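# Swap the empty shelf bin for the parts-filled table bin

## Task

Lift the empty open bin out of its shelf slot and stand it upright on the table. Then slide the parts-filled open bin from the table into that slot, open side toward the front and every part still inside. Tilt it if needed to clear the low board above. Seat it fully behind the shelf's front lip. Parts in the other bins must stay in their own bins, and nothing may leave the table. Finally open the gripper and pull the arm away. Everything must stay in place on its own once the robot lets go.

## Robot and tools

ROBOT. Two Doosan M1013 six-joint arms, left_arm and right_arm. Each carries a Robotiq 2F-140 two-finger gripper and a wrist camera. Their root links sit at left_arm (+0.009, +0.467, 0) m with quat_wxyz (+0.996, 0, 0, -0.089), and right_arm (+0.088, -0.488, 0) m with quat_wxyz (+0.996, 0, 0, +0.089).

FRAME. All reported poses share one scene frame. Its origin is on the table surface midway between the bases. +z is up, +x points out across the table, and left_arm is on the +y side. The arm names do not tell you which side of a picture you are looking at. Printed hand positions can be somewhat off, more so when the arm is stretched far.

execute_actions. Arguments: actions, a list that is empty or holds exactly one item, and optional pictures (boolean). An empty list commands nothing and returns the state with pictures. A motion item is {"rows": [...], "steps": n}: 1 to 15 rows, n from 7 to 15 (default 15). Each step lasts 1/30 s and uses one row. If there are fewer rows than steps, the last row repeats. A wait item is {"steps": n} with n up to 300 and no rows. It commands nothing and returns after n steps counted from the previous result, and your reply time counts toward those steps. If a call is refused, nothing is sent.

ROW LAYOUT. Every row is one flat list of 18 numbers covering both arms, even if only one arm moves. Numbers 1-9 belong to left_arm and 10-18 to right_arm. Each arm's nine are six absolute joint target angles in radians, then gripper position, force_limit and speed. The joints, in order, are waist, shoulder, elbow, forearm roll, wrist pitch and wrist roll. They use the same values that the Joint positions line prints. These are absolute targets, not offsets. Ranges: elbow -2.792 to 2.792, all other joints -6.283 to 6.283. A target more than 0.010 rad beyond a range end is refused if it is also further out than that joint's last reported angle. A target past the joint's true end is cut to that end. The message "joint sent to its limit" may then appear, possibly about an earlier motion. If that line does not appear, it does not prove the joint has more room.

GRIPPER NUMBERS. Each of the three gripper values is a scale from -1 to 1. position: +1 is fully open (140 mm), the pads touch near -0.8, and -1 closes until the fingers are blocked. force_limit: roughly 14 N at -1, 60 N at 0 and 107 N at +1, for parts up to 40 mm wide. speed: roughly 30, 140 and 250 mm/s at -1, 0 and +1. A 0 is a real command. To keep one gripper unchanged, resend its previous three values. To tighten a grip that already reads object_status 2, raise force_limit and also change position, for example between -1 and -0.98.

MOTION LIMITS. Joint target speed is capped at 2.09 rad/s for waist and shoulder, 3.14 for the elbow and 3.93 for the wrist joints. Reaching that speed from rest takes 0.3 s, and all joints of an arm are timed to arrive together. Each target may lead its measured angle by at most 0.456 rad (waist, shoulder), 0.683 (elbow) or 0.854 (wrist joints). If a target would put the hand more than 70 mm from where it is now, the whole arm's targets are scaled back. Big moves therefore need several calls. Between calls the arms keep heading for the last row sent. They stop pursuing it once they are nearly still, when a move is blocked, or when a HELD step happens. Each result is taken 7 steps before the motion ends, and those 7 steps run while you reply.

RESULTS. The state line gives each arm's end_effector_position (m), end_effector_quat_wxyz, and linear and angular velocities. end_effector_position is the point between the closed pads. The fingers point along the gripper's +z and close along its y. Fingertips extend about 33 mm beyond that point when closed and 9 mm when open. Closing pushes the tips about 24 mm further out, so leave that clearance above any surface. Joint positions and Joint velocities list each arm's joints in order (rad, rad/s). object_status: 0 moving, 1 blocked while opening, 2 blocked while closing (a grip), 3 reached the target or pads met (a thin item may still be held). After a grip, stalled fingers stay put until the position value changes or the object slips. position_measured is in counts, from 3 (open) to 230 (pads together). Flange force is an approximate external force that includes held weight, and "no reading" can appear. "joint command not followed" means the clearance check altered or blocked some joint targets. HELD marks steps where your row was partly or wholly not sent. MOTOR HOT warns of overheating. An OVER-TEMPERATURE FAULT brakes that arm until it cools.

HAZARDS. If contact torque reaches a joint's load limit, or an outside force of 144 N acts on the arm, its tool or its load, that arm halts for 10 s, yields to the contact and drops the rest of the call. Load limits in N m: waist 295, shoulder 295, elbow 139, wrist joints 39.1 each. Held weight counts toward them. Keep the arms from striking or squeezing each other. Knocking or placing anything off the table fails the task. Avoid drops, slips, slams and hard shoves. Random brief tugs on held items or pushes on loose objects can happen.

CAMERAS. cam_left_wrist and cam_right_wrist each give 896x504 images, in that order. They are pinhole cameras with radial distortion. Calibration (K, D, T_world_to_cam) is supplied and is accurate to about 0.5 degrees and 2.5 mm.

zoom_image: camera (one of the two names) and region [x0, y0, x1, y1] in image pixels, with (0, 0) at the top left and at most 504x504. It enlarges part of that camera's latest picture.

read_manual: optional section, "licences" only. It returns licence texts and does not move anything.

finished_scene: scene, the number of the current scene.

Each tool is called as name(argument=value, ...), one argument or row to a line, values as JSON.

## Session

execute_actions(
  actions=[],
)

Scene clock: 0.00 s of 8100.00 s.
left_arm: end_effector_position=(+0.0938, +0.0585, +0.2315) position_measured=3 object_status=3 end_effector_quat_wxyz=(-0.266, -0.528, +0.774, -0.225) end_effector_velocity=(+0.000, -0.000, +0.000) end_effector_angular_velocity=(-0.001, +0.000, +0.000) | right_arm: end_effector_position=(+0.4258, -0.3822, +0.2712) position_measured=3 object_status=3 end_effector_quat_wxyz=(-0.059, +0.089, +0.934, +0.341) end_effector_velocity=(+0.000, +0.000, +0.000) end_effector_angular_velocity=(+0.000, -0.001, +0.000)
Joint positions: left_arm=[-0.913 -0.447  2.439 -0.732  0.728  2.877] | right_arm=[-0.569 -0.227  2.227  0.618  1.521  4.356]
Joint velocities: left_arm=[ 0.     0.    -0.    -0.001  0.     0.   ] | right_arm=[ 0.    -0.     0.     0.001 -0.    -0.   ]
Flange force (N, the push that the arm receives, along the gripper's own x y z axes): no reading

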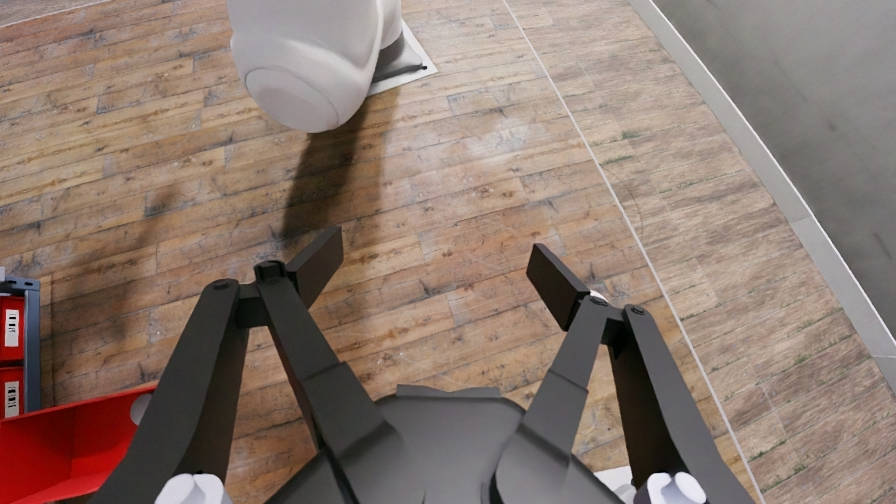

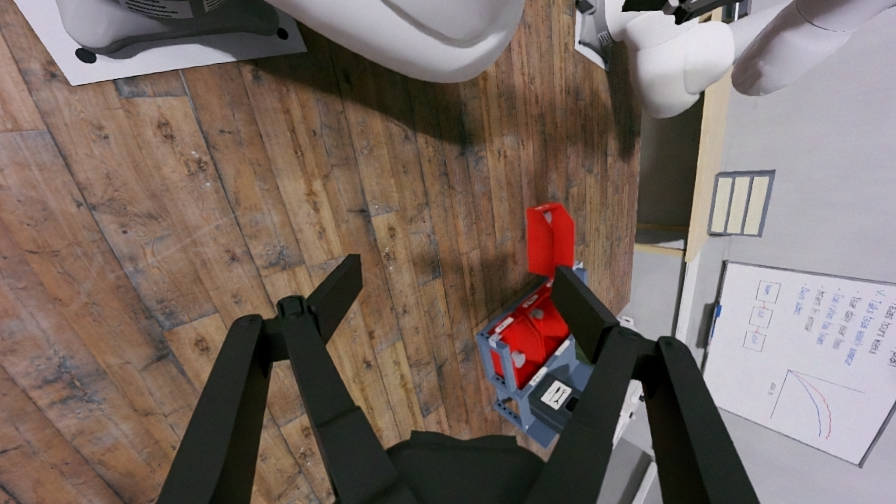

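execute_actions(
  actions=[
    {"rows":[[-0.25,-0.4,2.3,0,0.4,1.571,1,0,0,0.35,-0.4,2.3,0,0.4,1.571,1,0,0]]},
  ],
)

execute_actions(
  actions=[
    {"steps":90},
  ],
  pictures=true,
)

Scene clock: 1.10 s of 8100.00 s.
left_arm: end_effector_position=(+0.1968, +0.0710, +0.2377) position_measured=3 object_status=3 end_effector_quat_wxyz=(+0.200, +0.626, -0.707, +0.262) end_effector_velocity=(+0.537, +0.115, +0.062) end_effector_angular_velocity=(+0.076, -0.211, +1.547) | right_arm: end_effector_position=(+0.4570, -0.4135, +0.2218) position_measured=3 object_status=3 end_effector_quat_wxyz=(+0.073, -0.157, +0.971, +0.164) end_effector_velocity=(+0.416, -0.155, -0.135) end_effector_angular_velocity=(-2.439, -3.017, +3.390)
Joint positions: left_arm=[-0.79  -0.435  2.404 -0.548  0.646  2.647] | right_arm=[-0.394 -0.29   2.254  0.391  1.19   4.026]
Joint velocities: left_arm=[ 0.689  0.058 -0.173  0.9   -0.405 -1.292] | right_arm=[ 1.358 -0.413  0.171 -1.438 -2.521 -2.535]
Flange force (N, the push that the arm receives, along the gripper's own x y z axes): left_arm=no reading | right_arm=[0.4 1.5 2.3]
Steps of this call (steps 1 to 25: nothing new was sent; steps 26 to 33: the first 8 steps of this action). Readings (joint positions | what the end effector reports):
26: left_arm=[-0.913 -0.447 2.439 -0.732 0.728 2.877] | right_arm=[-0.569 -0.227 2.227 0.618 1.521 4.356] | left_arm position_measured=3 object_status=3 | right_arm position_measured=3 object_status=3
27: left_arm=[-0.910 -0.447 2.438 -0.728 0.727 2.872] | right_arm=[-0.567 -0.228 2.227 0.615 1.516 4.351] | left_arm position_measured=3 object_status=3 | right_arm position_measured=3 object_status=3
29: left_arm=[-0.882 -0.444 2.430 -0.683 0.706 2.819] | right_arm=[-0.539 -0.239 2.231 0.576 1.463 4.299] | left_arm position_measured=3 object_status=3 | right_arm position_measured=3 object_status=3
33: the state above

Scene clock: 4.10 s of 8100.00 s.
left_arm: end_effector_position=(+0.5108, +0.2757, +0.3213) position_measured=3 object_status=3 end_effector_quat_wxyz=(+0.087, +0.892, -0.194, +0.399) end_effector_velocity=(+0.000, +0.000, +0.000) end_effector_angular_velocity=(+0.001, -0.001, -0.001) | right_arm: end_effector_position=(+0.5337, -0.1890, +0.3213) position_measured=3 object_status=3 end_effector_quat_wxyz=(-0.107, +0.881, +0.238, +0.394) end_effector_velocity=(+0.000, +0.000, +0.001) end_effector_angular_velocity=(+0.001, -0.001, -0.000)
Joint positions: left_arm=[-0.25  -0.4    2.3    0.     0.4    1.571] | right_arm=[ 0.35  -0.4    2.3   -0.     0.4    1.571]
Joint velocities: left_arm=[ 0.    -0.    -0.     0.001  0.     0.   ] | right_arm=[ 0.     0.    -0.001  0.001 -0.001 -0.   ]
Flange force (N, the push that the arm receives, along the gripper's own x y z axes): no reading
Kept back: nothing.
Steps of this call (steps 1 to 7: the last 7 steps of your previous action; steps 8 to 45: the robot went on to your last target; steps 46 to 90: nothing new was sent). Readings (joint positions | what the end effector reports):
1: left_arm=[-0.767 -0.433 2.398 -0.518 0.632 2.603] | right_arm=[-0.349 -0.303 2.259 0.347 1.107 3.943] | left_arm position_measured=3 object_status=3 | right_arm position_measured=3 object_status=3
2: left_arm=[-0.743 -0.431 2.393 -0.489 0.619 2.558] | right_arm=[-0.307 -0.314 2.263 0.309 1.032 3.865] | left_arm position_measured=3 object_status=3 | right_arm position_measured=3 object_status=3
4: left_arm=[-0.694 -0.428 2.382 -0.434 0.595 2.466] | right_arm=[-0.224 -0.331 2.271 0.247 0.905 3.708] | left_arm position_measured=3 object_status=3 | right_arm position_measured=3 object_status=3
8: left_arm=[-0.595 -0.422 2.364 -0.337 0.551 2.272] | right_arm=[-0.065 -0.355 2.281 0.162 0.731 3.409] | left_arm position_measured=3 object_status=3 | right_arm position_measured=3 object_status=3
90: the state above
All arms were judged still, so your last target was given up. Only a new action makes them travel on or press farther. Fingers that are still opening or closing keep moving.
camera_calibration (this result's frames):
cam_left_wrist: T_world_to_cam=[[-0.377238, -0.918868, 0.115646, 0.40238], [-0.867721, 0.307045, -0.390876, 0.486001], [0.323655, -0.247801, -0.913149, 0.375632], [0, 0, 0, 1]] pos_world=[0.451931, 0.313591, 0.486441]
cam_right_wrist: T_world_to_cam=[[0.557915, -0.829508, 0.0254361, -0.453247], [-0.732125, -0.506387, -0.455593, 0.463602], [0.390798, 0.23556, -0.889825, 0.300881], [0, 0, 0, 1]] pos_world=[0.474704, -0.212086, 0.490474]

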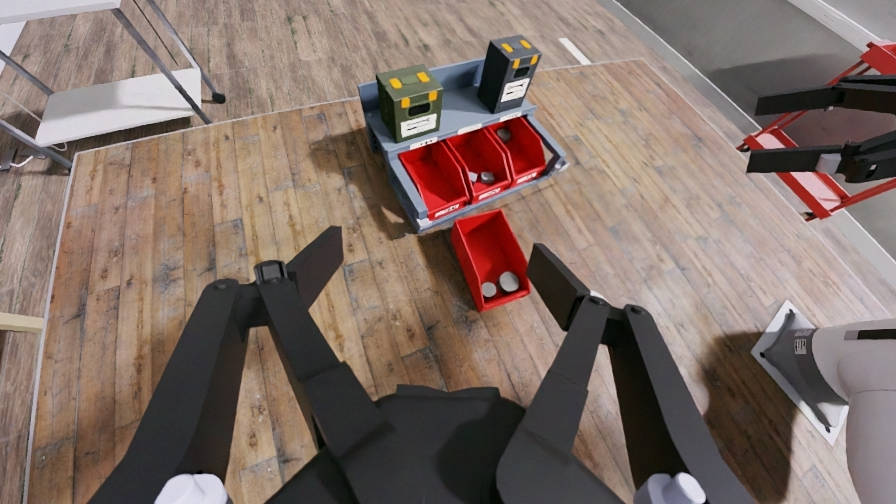

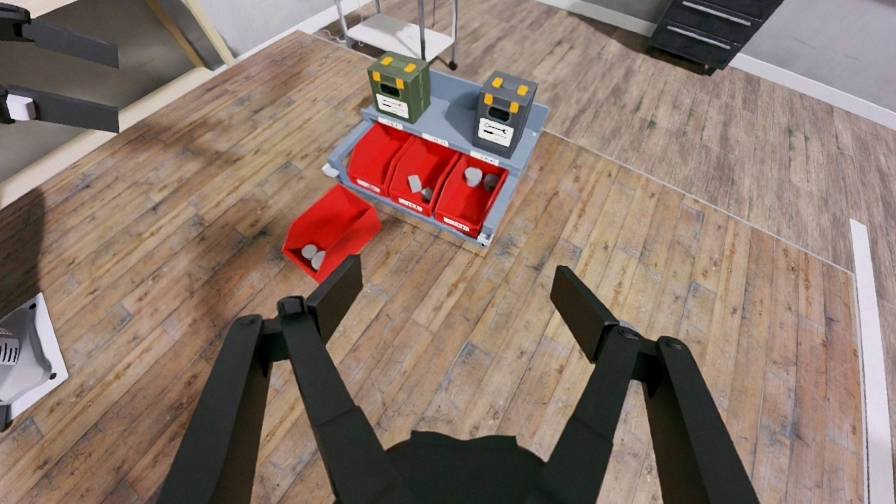

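zoom_image(
  camera="cam_left_wrist",
  region=[340,30,620,330],
)

zoom_image(
  camera="cam_right_wrist",
  region=[270,40,570,300],
)

Region (340, 30, 620, 330) of cam_left_wrist's 896x504 image, scaled by 1.680, with more detail than that image has; it fills the left 470 columns of this view, and the rest is white.

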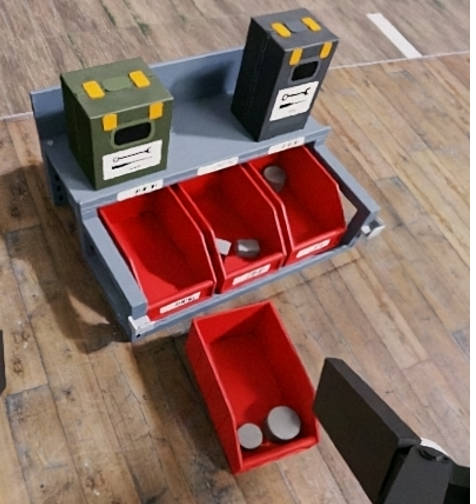

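Region (270, 40, 570, 300) of cam_right_wrist's 896x504 image, scaled by 1.680, with more detail than that image has; it fills the top 437 rows of this view, and the rest is white.

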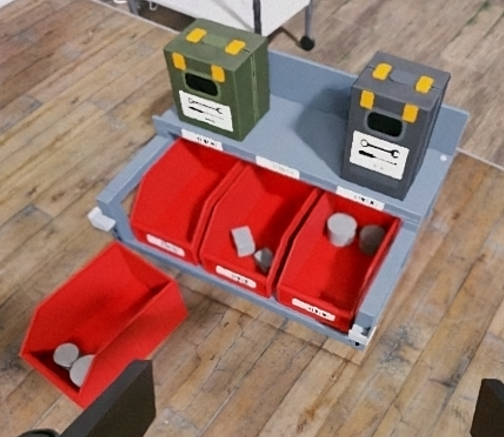

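execute_actions(
  actions=[
    {"rows":[[-0.286,0.22,1.67,0,1.252,-0.464,0.4,0,0,0.543,0.085,1.829,0,1.228,3.863,0.4,0,0]]},
  ],
)

execute_actions(
  actions=[
    {"steps":60},
  ],
  pictures=true,
)

Scene clock: 5.87 s of 8100.00 s.
left_arm: end_effector_position=(+0.5527, +0.2480, +0.3295) position_measured=50 object_status=0 end_effector_quat_wxyz=(+0.109, +0.957, -0.052, +0.266) end_effector_velocity=(+0.302, -0.203, -0.085) end_effector_angular_velocity=(-0.509, +2.468, +2.217) | right_arm: end_effector_position=(+0.5315, -0.1442, +0.2909) position_measured=50 object_status=0 end_effector_quat_wxyz=(-0.119, +0.956, +0.127, +0.236) end_effector_velocity=(-0.059, +0.299, -0.242) end_effector_angular_velocity=(-0.068, +2.641, -1.916)
Joint positions: left_arm=[-0.263 -0.222  2.064  0.     0.717  1.236] | right_arm=[ 0.421 -0.226  2.124 -0.     0.708  1.905]
Joint velocities: left_arm=[-0.094  1.477 -1.627  0.004  2.163 -2.767] | right_arm=[ 0.501  1.303 -1.215 -0.     2.132  2.81 ]
Flange force (N, the push that the arm receives, along the gripper's own x y z axes): left_arm=[7.0 -9.9 -0.6] | right_arm=[-0.6 2.0 1.0]
Steps of this call (steps 1 to 45: nothing new was sent; steps 46 to 53: the first 8 steps of this action). Readings (joint positions | what the end effector reports):
46: left_arm=[-0.250 -0.400 2.300 0.000 0.400 1.571] | right_arm=[0.350 -0.400 2.300 -0.000 0.400 1.571] | left_arm position_measured=3 object_status=0 | right_arm position_measured=3 object_status=0
47: left_arm=[-0.250 -0.397 2.296 -0.000 0.405 1.565] | right_arm=[0.351 -0.397 2.297 -0.000 0.405 1.576] | left_arm position_measured=5 object_status=0 | right_arm position_measured=5 object_status=0
49: left_arm=[-0.252 -0.370 2.258 0.000 0.457 1.513] | right_arm=[0.363 -0.370 2.268 -0.000 0.456 1.628] | left_arm position_measured=20 object_status=0 | right_arm position_measured=20 object_status=0
53: the state above

Scene clock: 7.87 s of 8100.00 s.
left_arm: end_effector_position=(+0.6202, +0.1993, +0.2496) position_measured=78 object_status=3 end_effector_quat_wxyz=(-0.000, +0.707, +0.707, -0.000) end_effector_velocity=(-0.000, -0.001, -0.001) end_effector_angular_velocity=(-0.002, +0.002, +0.001) | right_arm: end_effector_position=(+0.5007, -0.0805, +0.2496) position_measured=78 object_status=3 end_effector_quat_wxyz=(-0.000, -0.707, +0.707, +0.000) end_effector_velocity=(-0.000, -0.000, -0.001) end_effector_angular_velocity=(-0.001, +0.001, +0.000)
Joint positions: left_arm=[-0.286  0.22   1.67  -0.     1.252 -0.464] | right_arm=[0.543 0.085 1.829 0.    1.228 3.863]
Joint velocities: left_arm=[-0.     0.002 -0.001 -0.002  0.    -0.   ] | right_arm=[-0.     0.     0.001 -0.     0.001  0.   ]
Flange force (N, the push that the arm receives, along the gripper's own x y z axes): left_arm=[-4.1 9.4 1.8] | right_arm=[3.7 -2.4 1.7]
Kept back: nothing.
Steps of this call (steps 1 to 7: the last 7 steps of your previous action; steps 8 to 45: the robot went on to your last target; steps 46 to 60: nothing new was sent). Readings (joint positions | what the end effector reports):
1: left_arm=[-0.266 -0.172 2.013 0.000 0.786 1.143] | right_arm=[0.438 -0.183 2.084 -0.000 0.779 2.004] | left_arm position_measured=58 object_status=0 | right_arm position_measured=58 object_status=0
2: left_arm=[-0.269 -0.124 1.970 0.000 0.846 1.052] | right_arm=[0.454 -0.142 2.045 -0.000 0.848 2.111] | left_arm position_measured=66 object_status=0 | right_arm position_measured=66 object_status=0
4: left_arm=[-0.273 -0.037 1.895 0.000 0.948 0.861] | right_arm=[0.484 -0.065 1.972 -0.000 0.976 2.356] | left_arm position_measured=78 object_status=0 | right_arm position_measured=78 object_status=0
8: left_arm=[-0.280 0.107 1.769 0.000 1.118 0.378] | right_arm=[0.520 0.027 1.885 -0.000 1.130 2.863] | left_arm position_measured=78 object_status=0 | right_arm position_measured=78 object_status=0
60: the state above
All arms were judged still, so your last target was given up. Only a new action makes them travel on or press farther. Fingers that are still opening or closing keep moving.
camera_calibration (this result's frames):
cam_left_wrist: T_world_to_cam=[[0.992627, 0.111522, 0.0474881, -0.656127], [0.0811552, -0.902472, 0.423034, 0.0257453], [0.0900344, -0.41606, -0.904869, 0.432204], [0, 0, 0, 1]] pos_world=[0.610286, 0.27623, 0.411355]
cam_right_wrist: T_world_to_cam=[[-0.997645, -0.0612072, -0.0309604, 0.511781], [-0.0682425, 0.931212, 0.358032, 0.0419294], [0.00691655, 0.359302, -0.933196, 0.437474], [0, 0, 0, 1]] pos_world=[0.510411, -0.164906, 0.409081]

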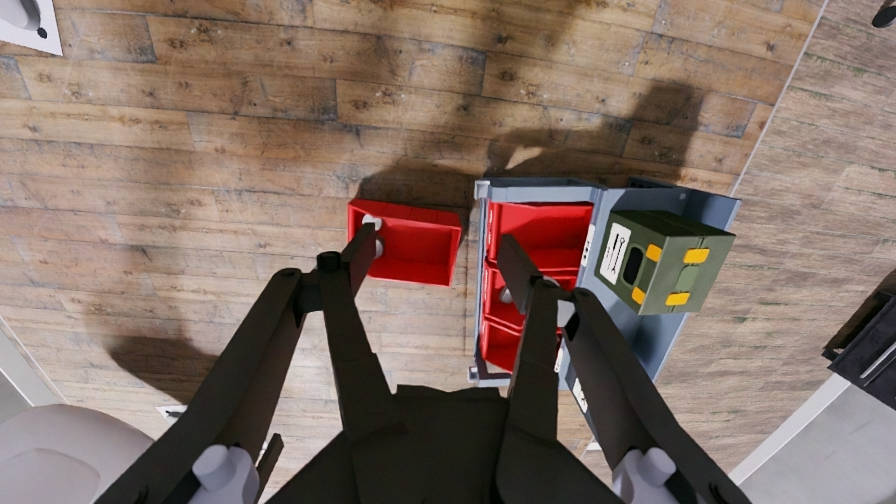

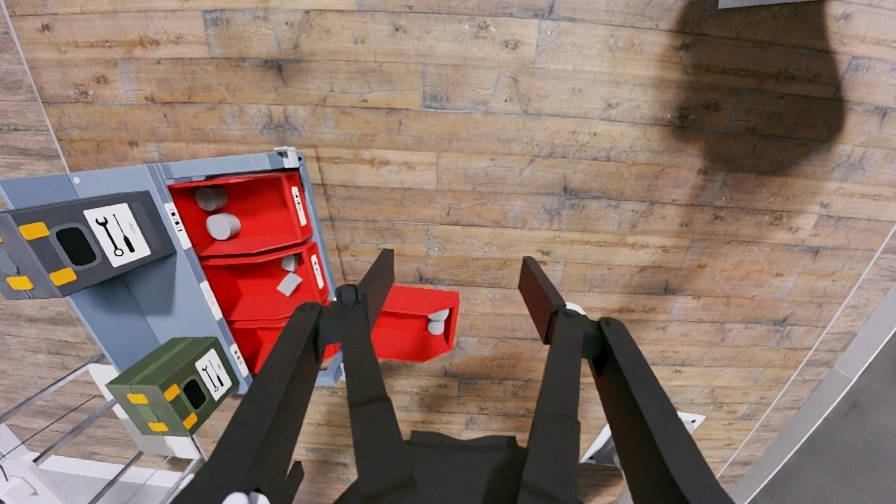

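zoom_image(
  camera="cam_left_wrist",
  region=[330,160,650,340],
)

zoom_image(
  camera="cam_right_wrist",
  region=[140,130,500,400],
)

Region (330, 160, 650, 340) of cam_left_wrist's 896x504 image, scaled by 1.575, with more detail than that image has; it fills the top 284 rows of this view, and the rest is white.

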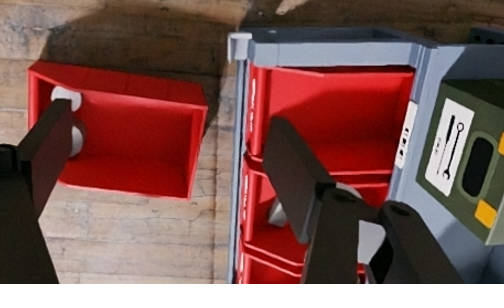

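Region (140, 130, 500, 400) of cam_right_wrist's 896x504 image, scaled by 1.400, with more detail than that image has; it fills the top 378 rows of this view, and the rest is white.

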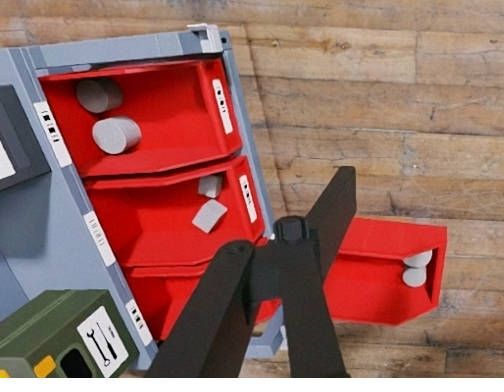

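execute_actions(
  actions=[
    {"rows":[[0.35,0.22,1.67,0,1.252,-0.464,-0.3,0,0,0.543,0.085,1.829,0,1.228,4.066,-0.3,0,0]]},
  ],
)

execute_actions(
  actions=[
    {"rows":[[0.35,0.22,1.67,0,1.252,-0.464,-0.3,0,0,0.746,0.2,1.7,0,1.24,4.066,-0.3,0,0]]},
  ],
)

execute_actions(
  actions=[
    {"rows":[[0.35,0.22,1.67,0,1.252,-0.464,-0.3,0,0,0.746,0.399,1.679,0,1.064,4.066,-0.3,0,0]]},
  ],
)

execute_actions(
  actions=[
    {"steps":30},
  ],
  pictures=true,
)

zoom_image(
  camera="cam_right_wrist",
  region=[250,150,650,400],
)

Scene clock: 9.43 s of 8100.00 s.
left_arm: end_effector_position=(+0.6505, +0.2834, +0.2496) position_measured=125 object_status=0 end_effector_quat_wxyz=(-0.000, +0.658, +0.753, -0.000) end_effector_velocity=(+0.138, +0.487, -0.002) end_effector_angular_velocity=(+0.001, +0.003, +0.759) | right_arm: end_effector_position=(+0.5007, -0.0805, +0.2496) position_measured=125 object_status=0 end_effector_quat_wxyz=(-0.000, -0.633, +0.774, -0.000) end_effector_velocity=(-0.000, -0.000, +0.000) end_effector_angular_velocity=(-0.001, +0.000, -0.302)
Joint positions: left_arm=[-0.152  0.22   1.67  -0.     1.252 -0.464] | right_arm=[0.543 0.085 1.829 0.    1.228 4.061]
Joint velocities: left_arm=[ 0.758  0.001  0.002  0.    -0.    -0.   ] | right_arm=[-0.     0.    -0.    -0.     0.001  0.302]
Flange force (N, the push that the arm receives, along the gripper's own x y z axes): left_arm=[-2.7 16.0 2.6] | right_arm=[4.0 -0.4 1.3]
Steps of this call (steps 1 to 39: nothing new was sent; steps 40 to 47: the first 8 steps of this action). Readings (joint positions | what the end effector reports):
40: left_arm=[-0.286 0.220 1.670 -0.000 1.252 -0.464] | right_arm=[0.543 0.085 1.829 0.000 1.228 3.863] | left_arm position_measured=78 object_status=0 | right_arm position_measured=78 object_status=0
41: left_arm=[-0.283 0.220 1.670 -0.000 1.252 -0.464] | right_arm=[0.543 0.085 1.829 0.000 1.228 3.869] | left_arm position_measured=80 object_status=0 | right_arm position_measured=80 object_status=0
43: left_arm=[-0.256 0.220 1.670 -0.000 1.252 -0.464] | right_arm=[0.543 0.085 1.829 0.000 1.228 3.921] | left_arm position_measured=95 object_status=0 | right_arm position_measured=95 object_status=0
47: the state above

Scene clock: 9.93 s of 8100.00 s.
left_arm: end_effector_position=(+0.6724, +0.5389, +0.2496) position_measured=167 object_status=3 end_effector_quat_wxyz=(-0.000, +0.501, +0.865, -0.000) end_effector_velocity=(-0.054, +0.506, +0.002) end_effector_angular_velocity=(-0.000, -0.004, +0.764) | right_arm: end_effector_position=(+0.4752, +0.0064, +0.2488) position_measured=167 object_status=3 end_effector_quat_wxyz=(+0.000, -0.681, +0.732, +0.000) end_effector_velocity=(-0.187, +0.479, -0.014) end_effector_angular_velocity=(+0.003, -0.005, +0.729)
Joint positions: left_arm=[ 0.235  0.22   1.67  -0.     1.252 -0.464] | right_arm=[0.675 0.16  1.745 0.    1.236 4.066]
Joint velocities: left_arm=[ 0.763 -0.002 -0.002 -0.     0.    -0.   ] | right_arm=[ 0.729  0.412 -0.461 -0.002  0.044 -0.   ]
Flange force (N, the push that the arm receives, along the gripper's own x y z axes): left_arm=[-0.2 9.0 0.8] | right_arm=[1.7 -1.5 1.0]
Steps of this call (steps 1 to 7: the last 7 steps of your previous action; steps 8 to 15: the first 8 steps of this action). Readings (joint positions | what the end effector reports):
8: left_arm=[0.055 0.220 1.670 -0.000 1.252 -0.464] | right_arm=[0.543 0.085 1.829 0.000 1.228 4.066] | left_arm position_measured=167 object_status=0 | right_arm position_measured=167 object_status=0
9: left_arm=[0.080 0.220 1.670 -0.000 1.252 -0.464] | right_arm=[0.546 0.087 1.827 0.000 1.228 4.066] | left_arm position_measured=167 object_status=0 | right_arm position_measured=167 object_status=0
11: left_arm=[0.132 0.220 1.670 -0.000 1.252 -0.464] | right_arm=[0.573 0.102 1.809 0.000 1.230 4.066] | left_arm position_measured=167 object_status=3 | right_arm position_measured=167 object_status=3
15: the state above

Scene clock: 10.43 s of 8100.00 s.
left_arm: end_effector_position=(+0.6598, +0.6144, +0.2496) position_measured=167 object_status=3 end_effector_quat_wxyz=(-0.000, +0.451, +0.893, -0.000) end_effector_velocity=(-0.000, -0.000, -0.000) end_effector_angular_velocity=(-0.001, +0.000, +0.001) | right_arm: end_effector_position=(+0.4856, +0.0945, +0.1674) position_measured=167 object_status=3 end_effector_quat_wxyz=(+0.000, -0.707, +0.707, +0.000) end_effector_velocity=(+0.155, +0.205, -0.457) end_effector_angular_velocity=(-0.008, +0.007, -0.000)
Joint positions: left_arm=[ 0.35   0.22   1.67  -0.     1.252 -0.464] | right_arm=[0.746 0.327 1.687 0.    1.127 4.066]
Joint velocities: left_arm=[ 0.     0.     0.    -0.001  0.    -0.   ] | right_arm=[ 0.     0.701 -0.073  0.    -0.617  0.   ]
Flange force (N, the push that the arm receives, along the gripper's own x y z axes): left_arm=[-1.6 8.3 1.8] | right_arm=[3.7 -0.3 3.2]
Steps of this call (steps 1 to 7: the last 7 steps of your previous action; steps 8 to 15: the first 8 steps of this action). Readings (joint positions | what the end effector reports):
8: left_arm=[0.350 0.220 1.670 -0.000 1.252 -0.464] | right_arm=[0.746 0.200 1.700 0.000 1.240 4.066] | left_arm position_measured=167 object_status=3 | right_arm position_measured=167 object_status=3
9: left_arm=[0.350 0.220 1.670 -0.000 1.252 -0.464] | right_arm=[0.746 0.203 1.700 0.000 1.238 4.066] | left_arm position_measured=167 object_status=3 | right_arm position_measured=167 object_status=3
11: left_arm=[0.350 0.220 1.670 -0.000 1.252 -0.464] | right_arm=[0.746 0.230 1.697 0.000 1.213 4.066] | left_arm position_measured=167 object_status=3 | right_arm position_measured=167 object_status=3
15: the state above

Scene clock: 11.43 s of 8100.00 s.
left_arm: end_effector_position=(+0.6598, +0.6144, +0.2496) position_measured=167 object_status=3 end_effector_quat_wxyz=(-0.000, +0.451, +0.893, -0.000) end_effector_velocity=(-0.000, +0.000, -0.001) end_effector_angular_velocity=(+0.001, +0.001, -0.000) | right_arm: end_effector_position=(+0.5007, +0.1143, +0.1198) position_measured=167 object_status=3 end_effector_quat_wxyz=(-0.000, -0.707, +0.707, -0.000) end_effector_velocity=(-0.000, -0.000, -0.000) end_effector_angular_velocity=(-0.000, +0.000, -0.000)
Joint positions: left_arm=[ 0.35   0.22   1.67  -0.     1.252 -0.464] | right_arm=[0.746 0.399 1.679 0.    1.064 4.066]
Joint velocities: left_arm=[ 0.     0.     0.001  0.001 -0.     0.   ] | right_arm=[-0. -0.  0. -0.  0.  0.]
Flange force (N, the push that the arm receives, along the gripper's own x y z axes): left_arm=[-4.0 8.5 1.5] | right_arm=[3.8 1.2 1.7]
Kept back: nothing.
Steps of this call (steps 1 to 7: the last 7 steps of your previous action; steps 8 to 30: the robot went on to your last target). Readings (joint positions | what the end effector reports):
1: left_arm=[0.350 0.220 1.670 -0.000 1.252 -0.464] | right_arm=[0.746 0.351 1.684 0.000 1.106 4.066] | left_arm position_measured=167 object_status=3 | right_arm position_measured=167 object_status=3
2: left_arm=[0.350 0.220 1.670 -0.000 1.252 -0.464] | right_arm=[0.746 0.373 1.682 0.000 1.087 4.066] | left_arm position_measured=167 object_status=3 | right_arm position_measured=167 object_status=3
4: left_arm=[0.350 0.220 1.670 -0.000 1.252 -0.464] | right_arm=[0.746 0.398 1.679 0.000 1.066 4.066] | left_arm position_measured=167 object_status=3 | right_arm position_measured=167 object_status=3
8: left_arm=[0.350 0.220 1.670 -0.000 1.252 -0.464] | right_arm=[0.746 0.399 1.679 0.000 1.064 4.066] | left_arm position_measured=167 object_status=3 | right_arm position_measured=167 object_status=3
30: the state above
All arms were judged still, so your last target was given up. Only a new action makes them travel on or press farther. Fingers that are still opening or closing keep moving.
camera_calibration (this result's frames):
cam_left_wrist: T_world_to_cam=[[0.732304, 0.679319, 0.0475027, -0.91887], [0.60133, -0.677814, 0.423049, -0.084123], [0.319583, -0.281236, -0.904861, 0.367051], [0, 0, 0, 1]] pos_world=[0.606174, 0.670414, 0.411367]
cam_right_wrist: T_world_to_cam=[[-0.997645, -0.0611779, -0.0309961, 0.519741], [-0.0682278, 0.931219, 0.358017, -0.0929498], [0.00696148, 0.359289, -0.933201, 0.246279], [0, 0, 0, 1]] pos_world=[0.510461, 0.029868, 0.279215]

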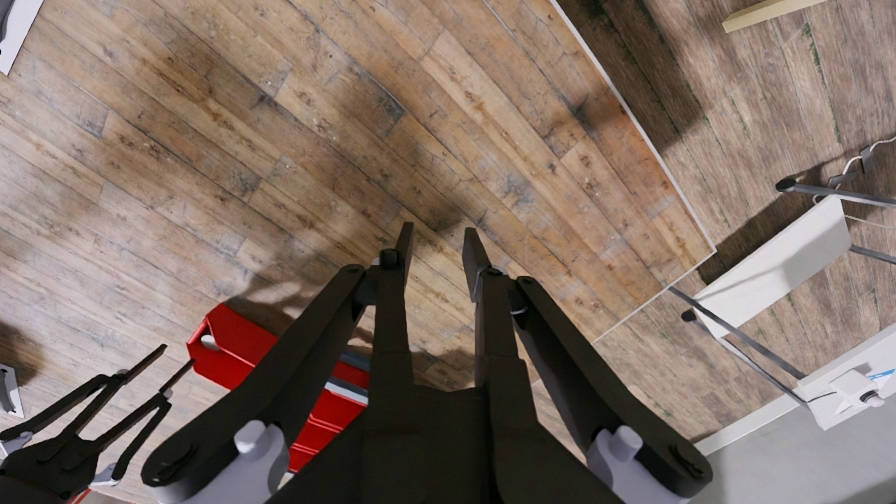

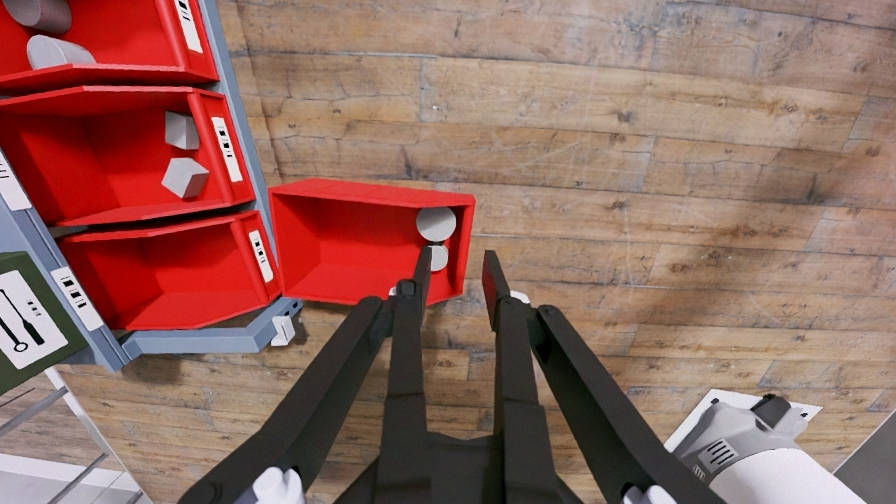

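Region (250, 150, 650, 400) of cam_right_wrist's 896x504 image, scaled by 1.260, with more detail than that image has; it fills the top 315 rows of this view, and the rest is white.

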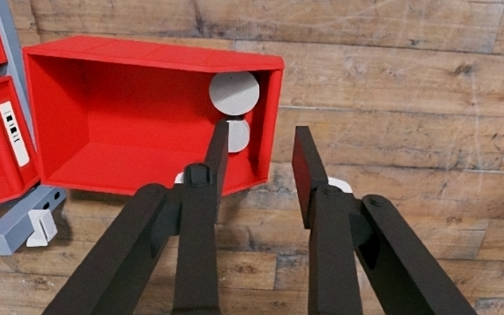

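execute_actions(
  actions=[
    {"rows":[[0.35,0.22,1.67,0,1.252,-0.464,-0.3,0,0,0.746,0.445,1.722,0,0.975,4.066,-0.45,0,0]]},
  ],
)

execute_actions(
  actions=[
    {"steps":20},
  ],
  pictures=true,
)

zoom_image(
  camera="cam_right_wrist",
  region=[350,150,590,330],
)

zoom_image(
  camera="cam_left_wrist",
  region=[100,270,340,450],
)

Scene clock: 12.63 s of 8100.00 s.
left_arm: end_effector_position=(+0.6598, +0.6144, +0.2496) position_measured=167 object_status=3 end_effector_quat_wxyz=(-0.000, +0.451, +0.893, -0.000) end_effector_velocity=(+0.000, -0.000, +0.000) end_effector_angular_velocity=(-0.001, -0.000, +0.000) | right_arm: end_effector_position=(+0.5009, +0.1142, +0.0656) position_measured=186 object_status=0 end_effector_quat_wxyz=(-0.000, -0.707, +0.707, -0.000) end_effector_velocity=(+0.000, +0.000, +0.002) end_effector_angular_velocity=(+0.004, -0.003, +0.000)
Joint positions: left_arm=[ 0.35   0.22   1.67  -0.     1.252 -0.464] | right_arm=[ 0.746  0.445  1.722 -0.     0.975  4.066]
Joint velocities: left_arm=[ 0.    -0.     0.    -0.001 -0.    -0.   ] | right_arm=[-0.    -0.003  0.001  0.    -0.003 -0.   ]
Flange force (N, the push that the arm receives, along the gripper's own x y z axes): left_arm=[-4.1 11.3 1.8] | right_arm=[0.3 -2.5 2.5]
Steps of this call (steps 1 to 28: nothing new was sent; steps 29 to 36: the first 8 steps of this action). Readings (joint positions | what the end effector reports):
29: left_arm=[0.350 0.220 1.670 -0.000 1.252 -0.464] | right_arm=[0.746 0.399 1.679 -0.000 1.064 4.066] | left_arm position_measured=167 object_status=3 | right_arm position_measured=167 object_status=0
30: left_arm=[0.350 0.220 1.670 -0.000 1.252 -0.464] | right_arm=[0.746 0.401 1.681 -0.000 1.058 4.066] | left_arm position_measured=167 object_status=3 | right_arm position_measured=169 object_status=0
32: left_arm=[0.350 0.220 1.670 -0.000 1.252 -0.464] | right_arm=[0.746 0.426 1.705 -0.000 1.009 4.066] | left_arm position_measured=167 object_status=3 | right_arm position_measured=183 object_status=0
36: the state above

Scene clock: 13.30 s of 8100.00 s.
left_arm: end_effector_position=(+0.6598, +0.6144, +0.2496) position_measured=167 object_status=3 end_effector_quat_wxyz=(-0.000, +0.451, +0.893, -0.000) end_effector_velocity=(-0.000, -0.001, +0.000) end_effector_angular_velocity=(-0.002, -0.001, +0.001) | right_arm: end_effector_position=(+0.5008, +0.1142, +0.0657) position_measured=186 object_status=3 end_effector_quat_wxyz=(-0.000, -0.707, +0.708, -0.000) end_effector_velocity=(+0.000, -0.000, -0.000) end_effector_angular_velocity=(+0.000, +0.000, -0.001)
Joint positions: left_arm=[ 0.35   0.22   1.67  -0.     1.252 -0.464] | right_arm=[ 0.746  0.445  1.722 -0.     0.975  4.066]
Joint velocities: left_arm=[ 0.    -0.001  0.001 -0.002  0.    -0.   ] | right_arm=[-0.  0. -0.  0.  0.  0.]
Flange force (N, the push that the arm receives, along the gripper's own x y z axes): left_arm=[-2.1 9.8 1.3] | right_arm=[0.8 -0.7 2.5]
Kept back: nothing.
Steps of this call (steps 1 to 7: the last 7 steps of your previous action; steps 8 to 15: the robot went on to your last target; steps 16 to 20: nothing new was sent). Readings (joint positions | what the end effector reports):
1: left_arm=[0.350 0.220 1.670 -0.000 1.252 -0.464] | right_arm=[0.746 0.445 1.722 -0.000 0.975 4.066] | left_arm position_measured=167 object_status=3 | right_arm position_measured=186 object_status=0
2: left_arm=[0.350 0.220 1.670 -0.000 1.252 -0.464] | right_arm=[0.746 0.445 1.722 -0.000 0.975 4.066] | left_arm position_measured=167 object_status=3 | right_arm position_measured=186 object_status=0
4: left_arm=[0.350 0.220 1.670 -0.000 1.252 -0.464] | right_arm=[0.746 0.445 1.722 -0.000 0.975 4.066] | left_arm position_measured=167 object_status=3 | right_arm position_measured=186 object_status=0
8: left_arm=[0.350 0.220 1.670 -0.000 1.252 -0.464] | right_arm=[0.746 0.445 1.722 -0.000 0.975 4.066] | left_arm position_measured=167 object_status=3 | right_arm position_measured=186 object_status=3
20: the state above
All arms were judged still, so your last target was given up. Only a new action makes them travel on or press farther. Fingers that are still opening or closing keep moving.
camera_calibration (this result's frames):
cam_left_wrist: T_world_to_cam=[[0.732305, 0.679319, 0.0474841, -0.918856], [0.601339, -0.677813, 0.423038, -0.0841169], [0.319563, -0.281239, -0.904867, 0.36706], [0, 0, 0, 1]] pos_world=[0.606167, 0.670412, 0.411356]
cam_right_wrist: T_world_to_cam=[[-0.997649, -0.0611159, -0.0310153, 0.518089], [-0.0681765, 0.931239, 0.357974, -0.0735394], [0.00700478, 0.359246, -0.933216, 0.195853], [0, 0, 0, 1]] pos_world=[0.510485, 0.0297869, 0.225167]

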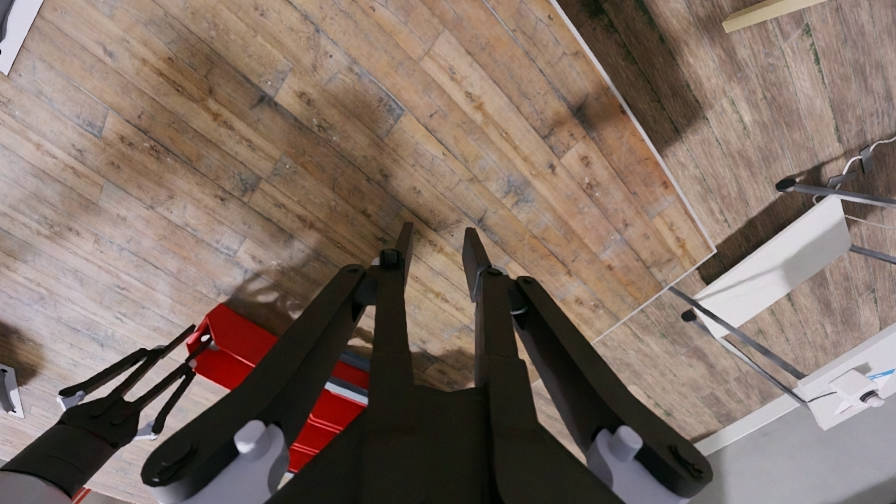

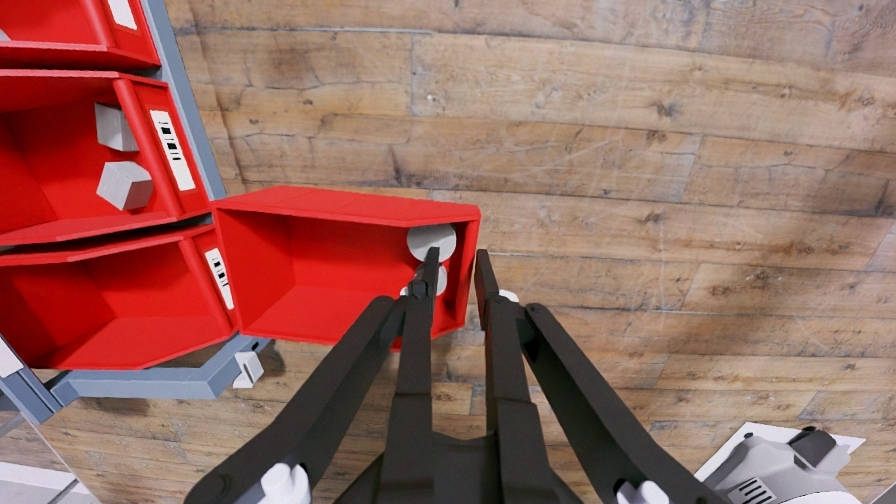

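Region (350, 150, 590, 330) of cam_right_wrist's 896x504 image, scaled by 2.100, with more detail than that image has; it fills the top 378 rows of this view, and the rest is white.

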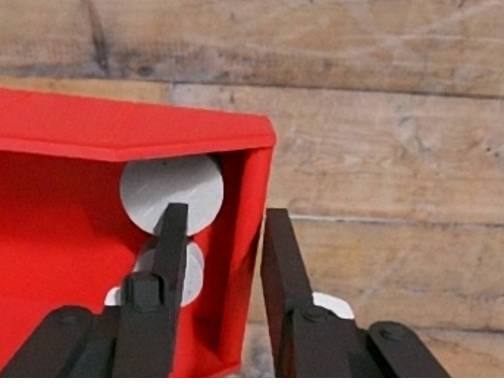

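Region (100, 270, 340, 450) of cam_left_wrist's 896x504 image, scaled by 2.100, with more detail than that image has; it fills the top 378 rows of this view, and the rest is white.

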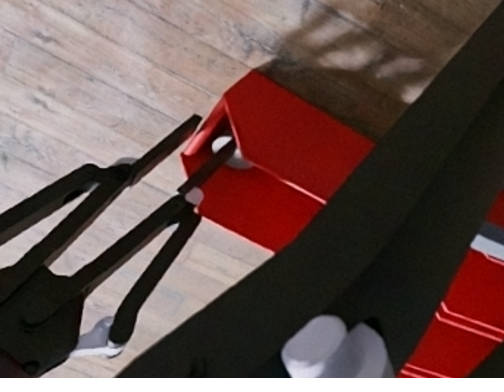

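execute_actions(
  actions=[
    {"rows":[[0.35,0.22,1.67,0,1.252,-0.464,-0.3,0,0,0.755,0.4388,1.7313,0,0.9715,4.075,-0.66,0,-0.5]]},
  ],
)

execute_actions(
  actions=[
    {"steps":20},
  ],
  pictures=true,
)

zoom_image(
  camera="cam_right_wrist",
  region=[380,180,540,300],
)

Scene clock: 14.00 s of 8100.00 s.
left_arm: end_effector_position=(+0.6598, +0.6144, +0.2496) position_measured=167 object_status=3 end_effector_quat_wxyz=(-0.000, +0.451, +0.893, -0.000) end_effector_velocity=(+0.000, +0.000, +0.000) end_effector_angular_velocity=(+0.001, -0.000, -0.000) | right_arm: end_effector_position=(+0.4927, +0.1145, +0.0660) position_measured=213 object_status=0 end_effector_quat_wxyz=(+0.000, -0.707, +0.707, +0.000) end_effector_velocity=(-0.000, -0.001, -0.000) end_effector_angular_velocity=(-0.001, -0.000, +0.000)
Joint positions: left_arm=[ 0.35   0.22   1.67  -0.     1.252 -0.464] | right_arm=[0.755 0.439 1.731 0.    0.972 4.075]
Joint velocities: left_arm=[ 0.    -0.    -0.     0.001 -0.     0.   ] | right_arm=[-0.     0.     0.001 -0.001 -0.     0.   ]
Flange force (N, the push that the arm receives, along the gripper's own x y z axes): left_arm=[-6.0 6.4 1.8] | right_arm=[3.5 -0.3 1.1]
Steps of this call (steps 1 to 13: nothing new was sent; steps 14 to 21: the first 8 steps of this action). Readings (joint positions | what the end effector reports):
14: left_arm=[0.350 0.220 1.670 -0.000 1.252 -0.464] | right_arm=[0.746 0.445 1.722 0.000 0.975 4.066] | left_arm position_measured=167 object_status=3 | right_arm position_measured=186 object_status=0
15: left_arm=[0.350 0.220 1.670 -0.000 1.252 -0.464] | right_arm=[0.748 0.443 1.725 0.000 0.974 4.069] | left_arm position_measured=167 object_status=3 | right_arm position_measured=187 object_status=0
17: left_arm=[0.350 0.220 1.670 -0.000 1.252 -0.464] | right_arm=[0.755 0.439 1.731 0.000 0.972 4.075] | left_arm position_measured=167 object_status=3 | right_arm position_measured=196 object_status=0
21: the state above

Scene clock: 14.67 s of 8100.00 s.
left_arm: end_effector_position=(+0.6598, +0.6144, +0.2496) position_measured=167 object_status=3 end_effector_quat_wxyz=(-0.000, +0.451, +0.893, -0.000) end_effector_velocity=(-0.000, -0.000, +0.000) end_effector_angular_velocity=(+0.001, +0.000, -0.001) | right_arm: end_effector_position=(+0.4927, +0.1144, +0.0659) position_measured=213 object_status=3 end_effector_quat_wxyz=(+0.000, -0.707, +0.707, +0.000) end_effector_velocity=(-0.000, -0.000, -0.001) end_effector_angular_velocity=(+0.000, +0.000, -0.000)
Joint positions: left_arm=[ 0.35   0.22   1.67  -0.     1.252 -0.464] | right_arm=[0.755 0.439 1.731 0.    0.971 4.075]
Joint velocities: left_arm=[-0.001 -0.     0.     0.001  0.     0.   ] | right_arm=[-0.     0.     0.001  0.001 -0.001 -0.   ]
Flange force (N, the push that the arm receives, along the gripper's own x y z axes): left_arm=[-4.2 9.9 2.4] | right_arm=[3.7 -3.7 -0.1]
Kept back: nothing.
Steps of this call (steps 1 to 7: the last 7 steps of your previous action; steps 8 to 15: the robot went on to your last target; steps 16 to 20: nothing new was sent). Readings (joint positions | what the end effector reports):
1: left_arm=[0.350 0.220 1.670 -0.000 1.252 -0.464] | right_arm=[0.755 0.439 1.731 0.000 0.971 4.075] | left_arm position_measured=167 object_status=3 | right_arm position_measured=213 object_status=0
2: left_arm=[0.350 0.220 1.670 -0.000 1.252 -0.464] | right_arm=[0.755 0.439 1.731 0.000 0.971 4.075] | left_arm position_measured=167 object_status=3 | right_arm position_measured=213 object_status=0
4: left_arm=[0.350 0.220 1.670 -0.000 1.252 -0.464] | right_arm=[0.755 0.439 1.731 0.000 0.972 4.075] | left_arm position_measured=167 object_status=3 | right_arm position_measured=213 object_status=0
8: left_arm=[0.350 0.220 1.670 -0.000 1.252 -0.464] | right_arm=[0.755 0.439 1.731 0.000 0.971 4.075] | left_arm position_measured=167 object_status=3 | right_arm position_measured=213 object_status=3
20: the state above
All arms were judged still, so your last target was given up. Only a new action makes them travel on or press farther. Fingers that are still opening or closing keep moving.
camera_calibration (this result's frames):
cam_left_wrist: T_world_to_cam=[[0.732305, 0.679319, 0.0474841, -0.918856], [0.601339, -0.677813, 0.423038, -0.0841169], [0.319563, -0.281239, -0.904867, 0.36706], [0, 0, 0, 1]] pos_world=[0.606167, 0.670412, 0.411356]
cam_right_wrist: T_world_to_cam=[[-0.997636, -0.061195, -0.0312819, 0.510076], [-0.0683485, 0.931107, 0.358286, -0.0743432], [0.00720144, 0.359577, -0.933088, 0.195888], [0, 0, 0, 1]] pos_world=[0.502378, 0.0299988, 0.225373]

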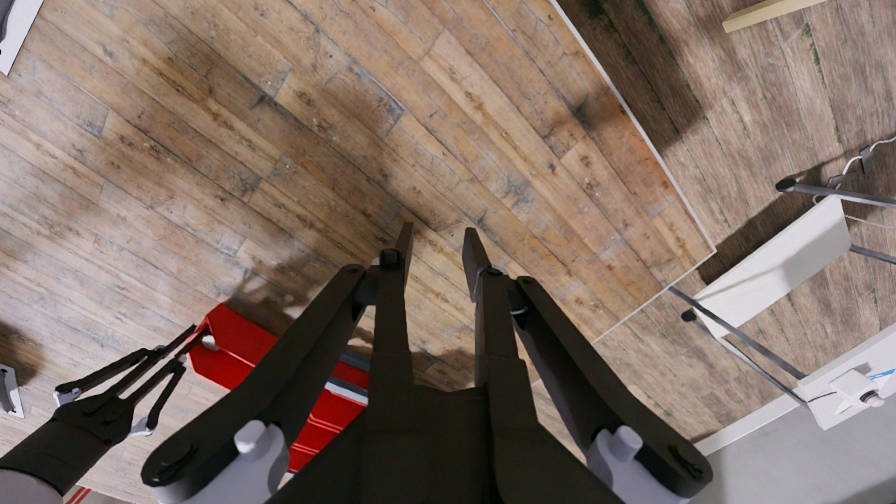

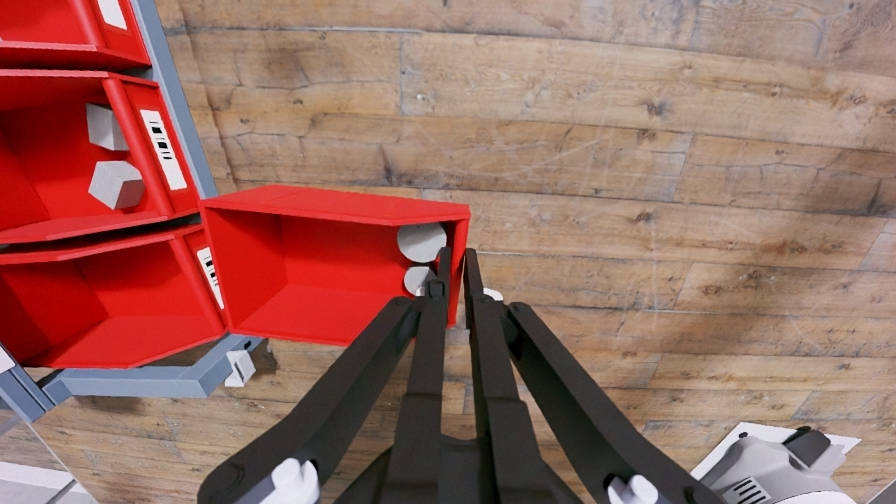

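Region (380, 180, 540, 300) of cam_right_wrist's 896x504 image, scaled by 3.150, with more detail than that image has; it fills the top 378 rows of this view, and the rest is white.

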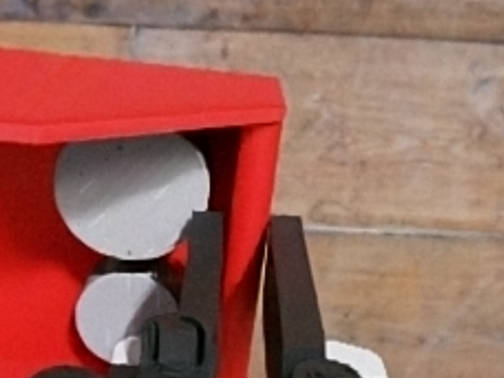

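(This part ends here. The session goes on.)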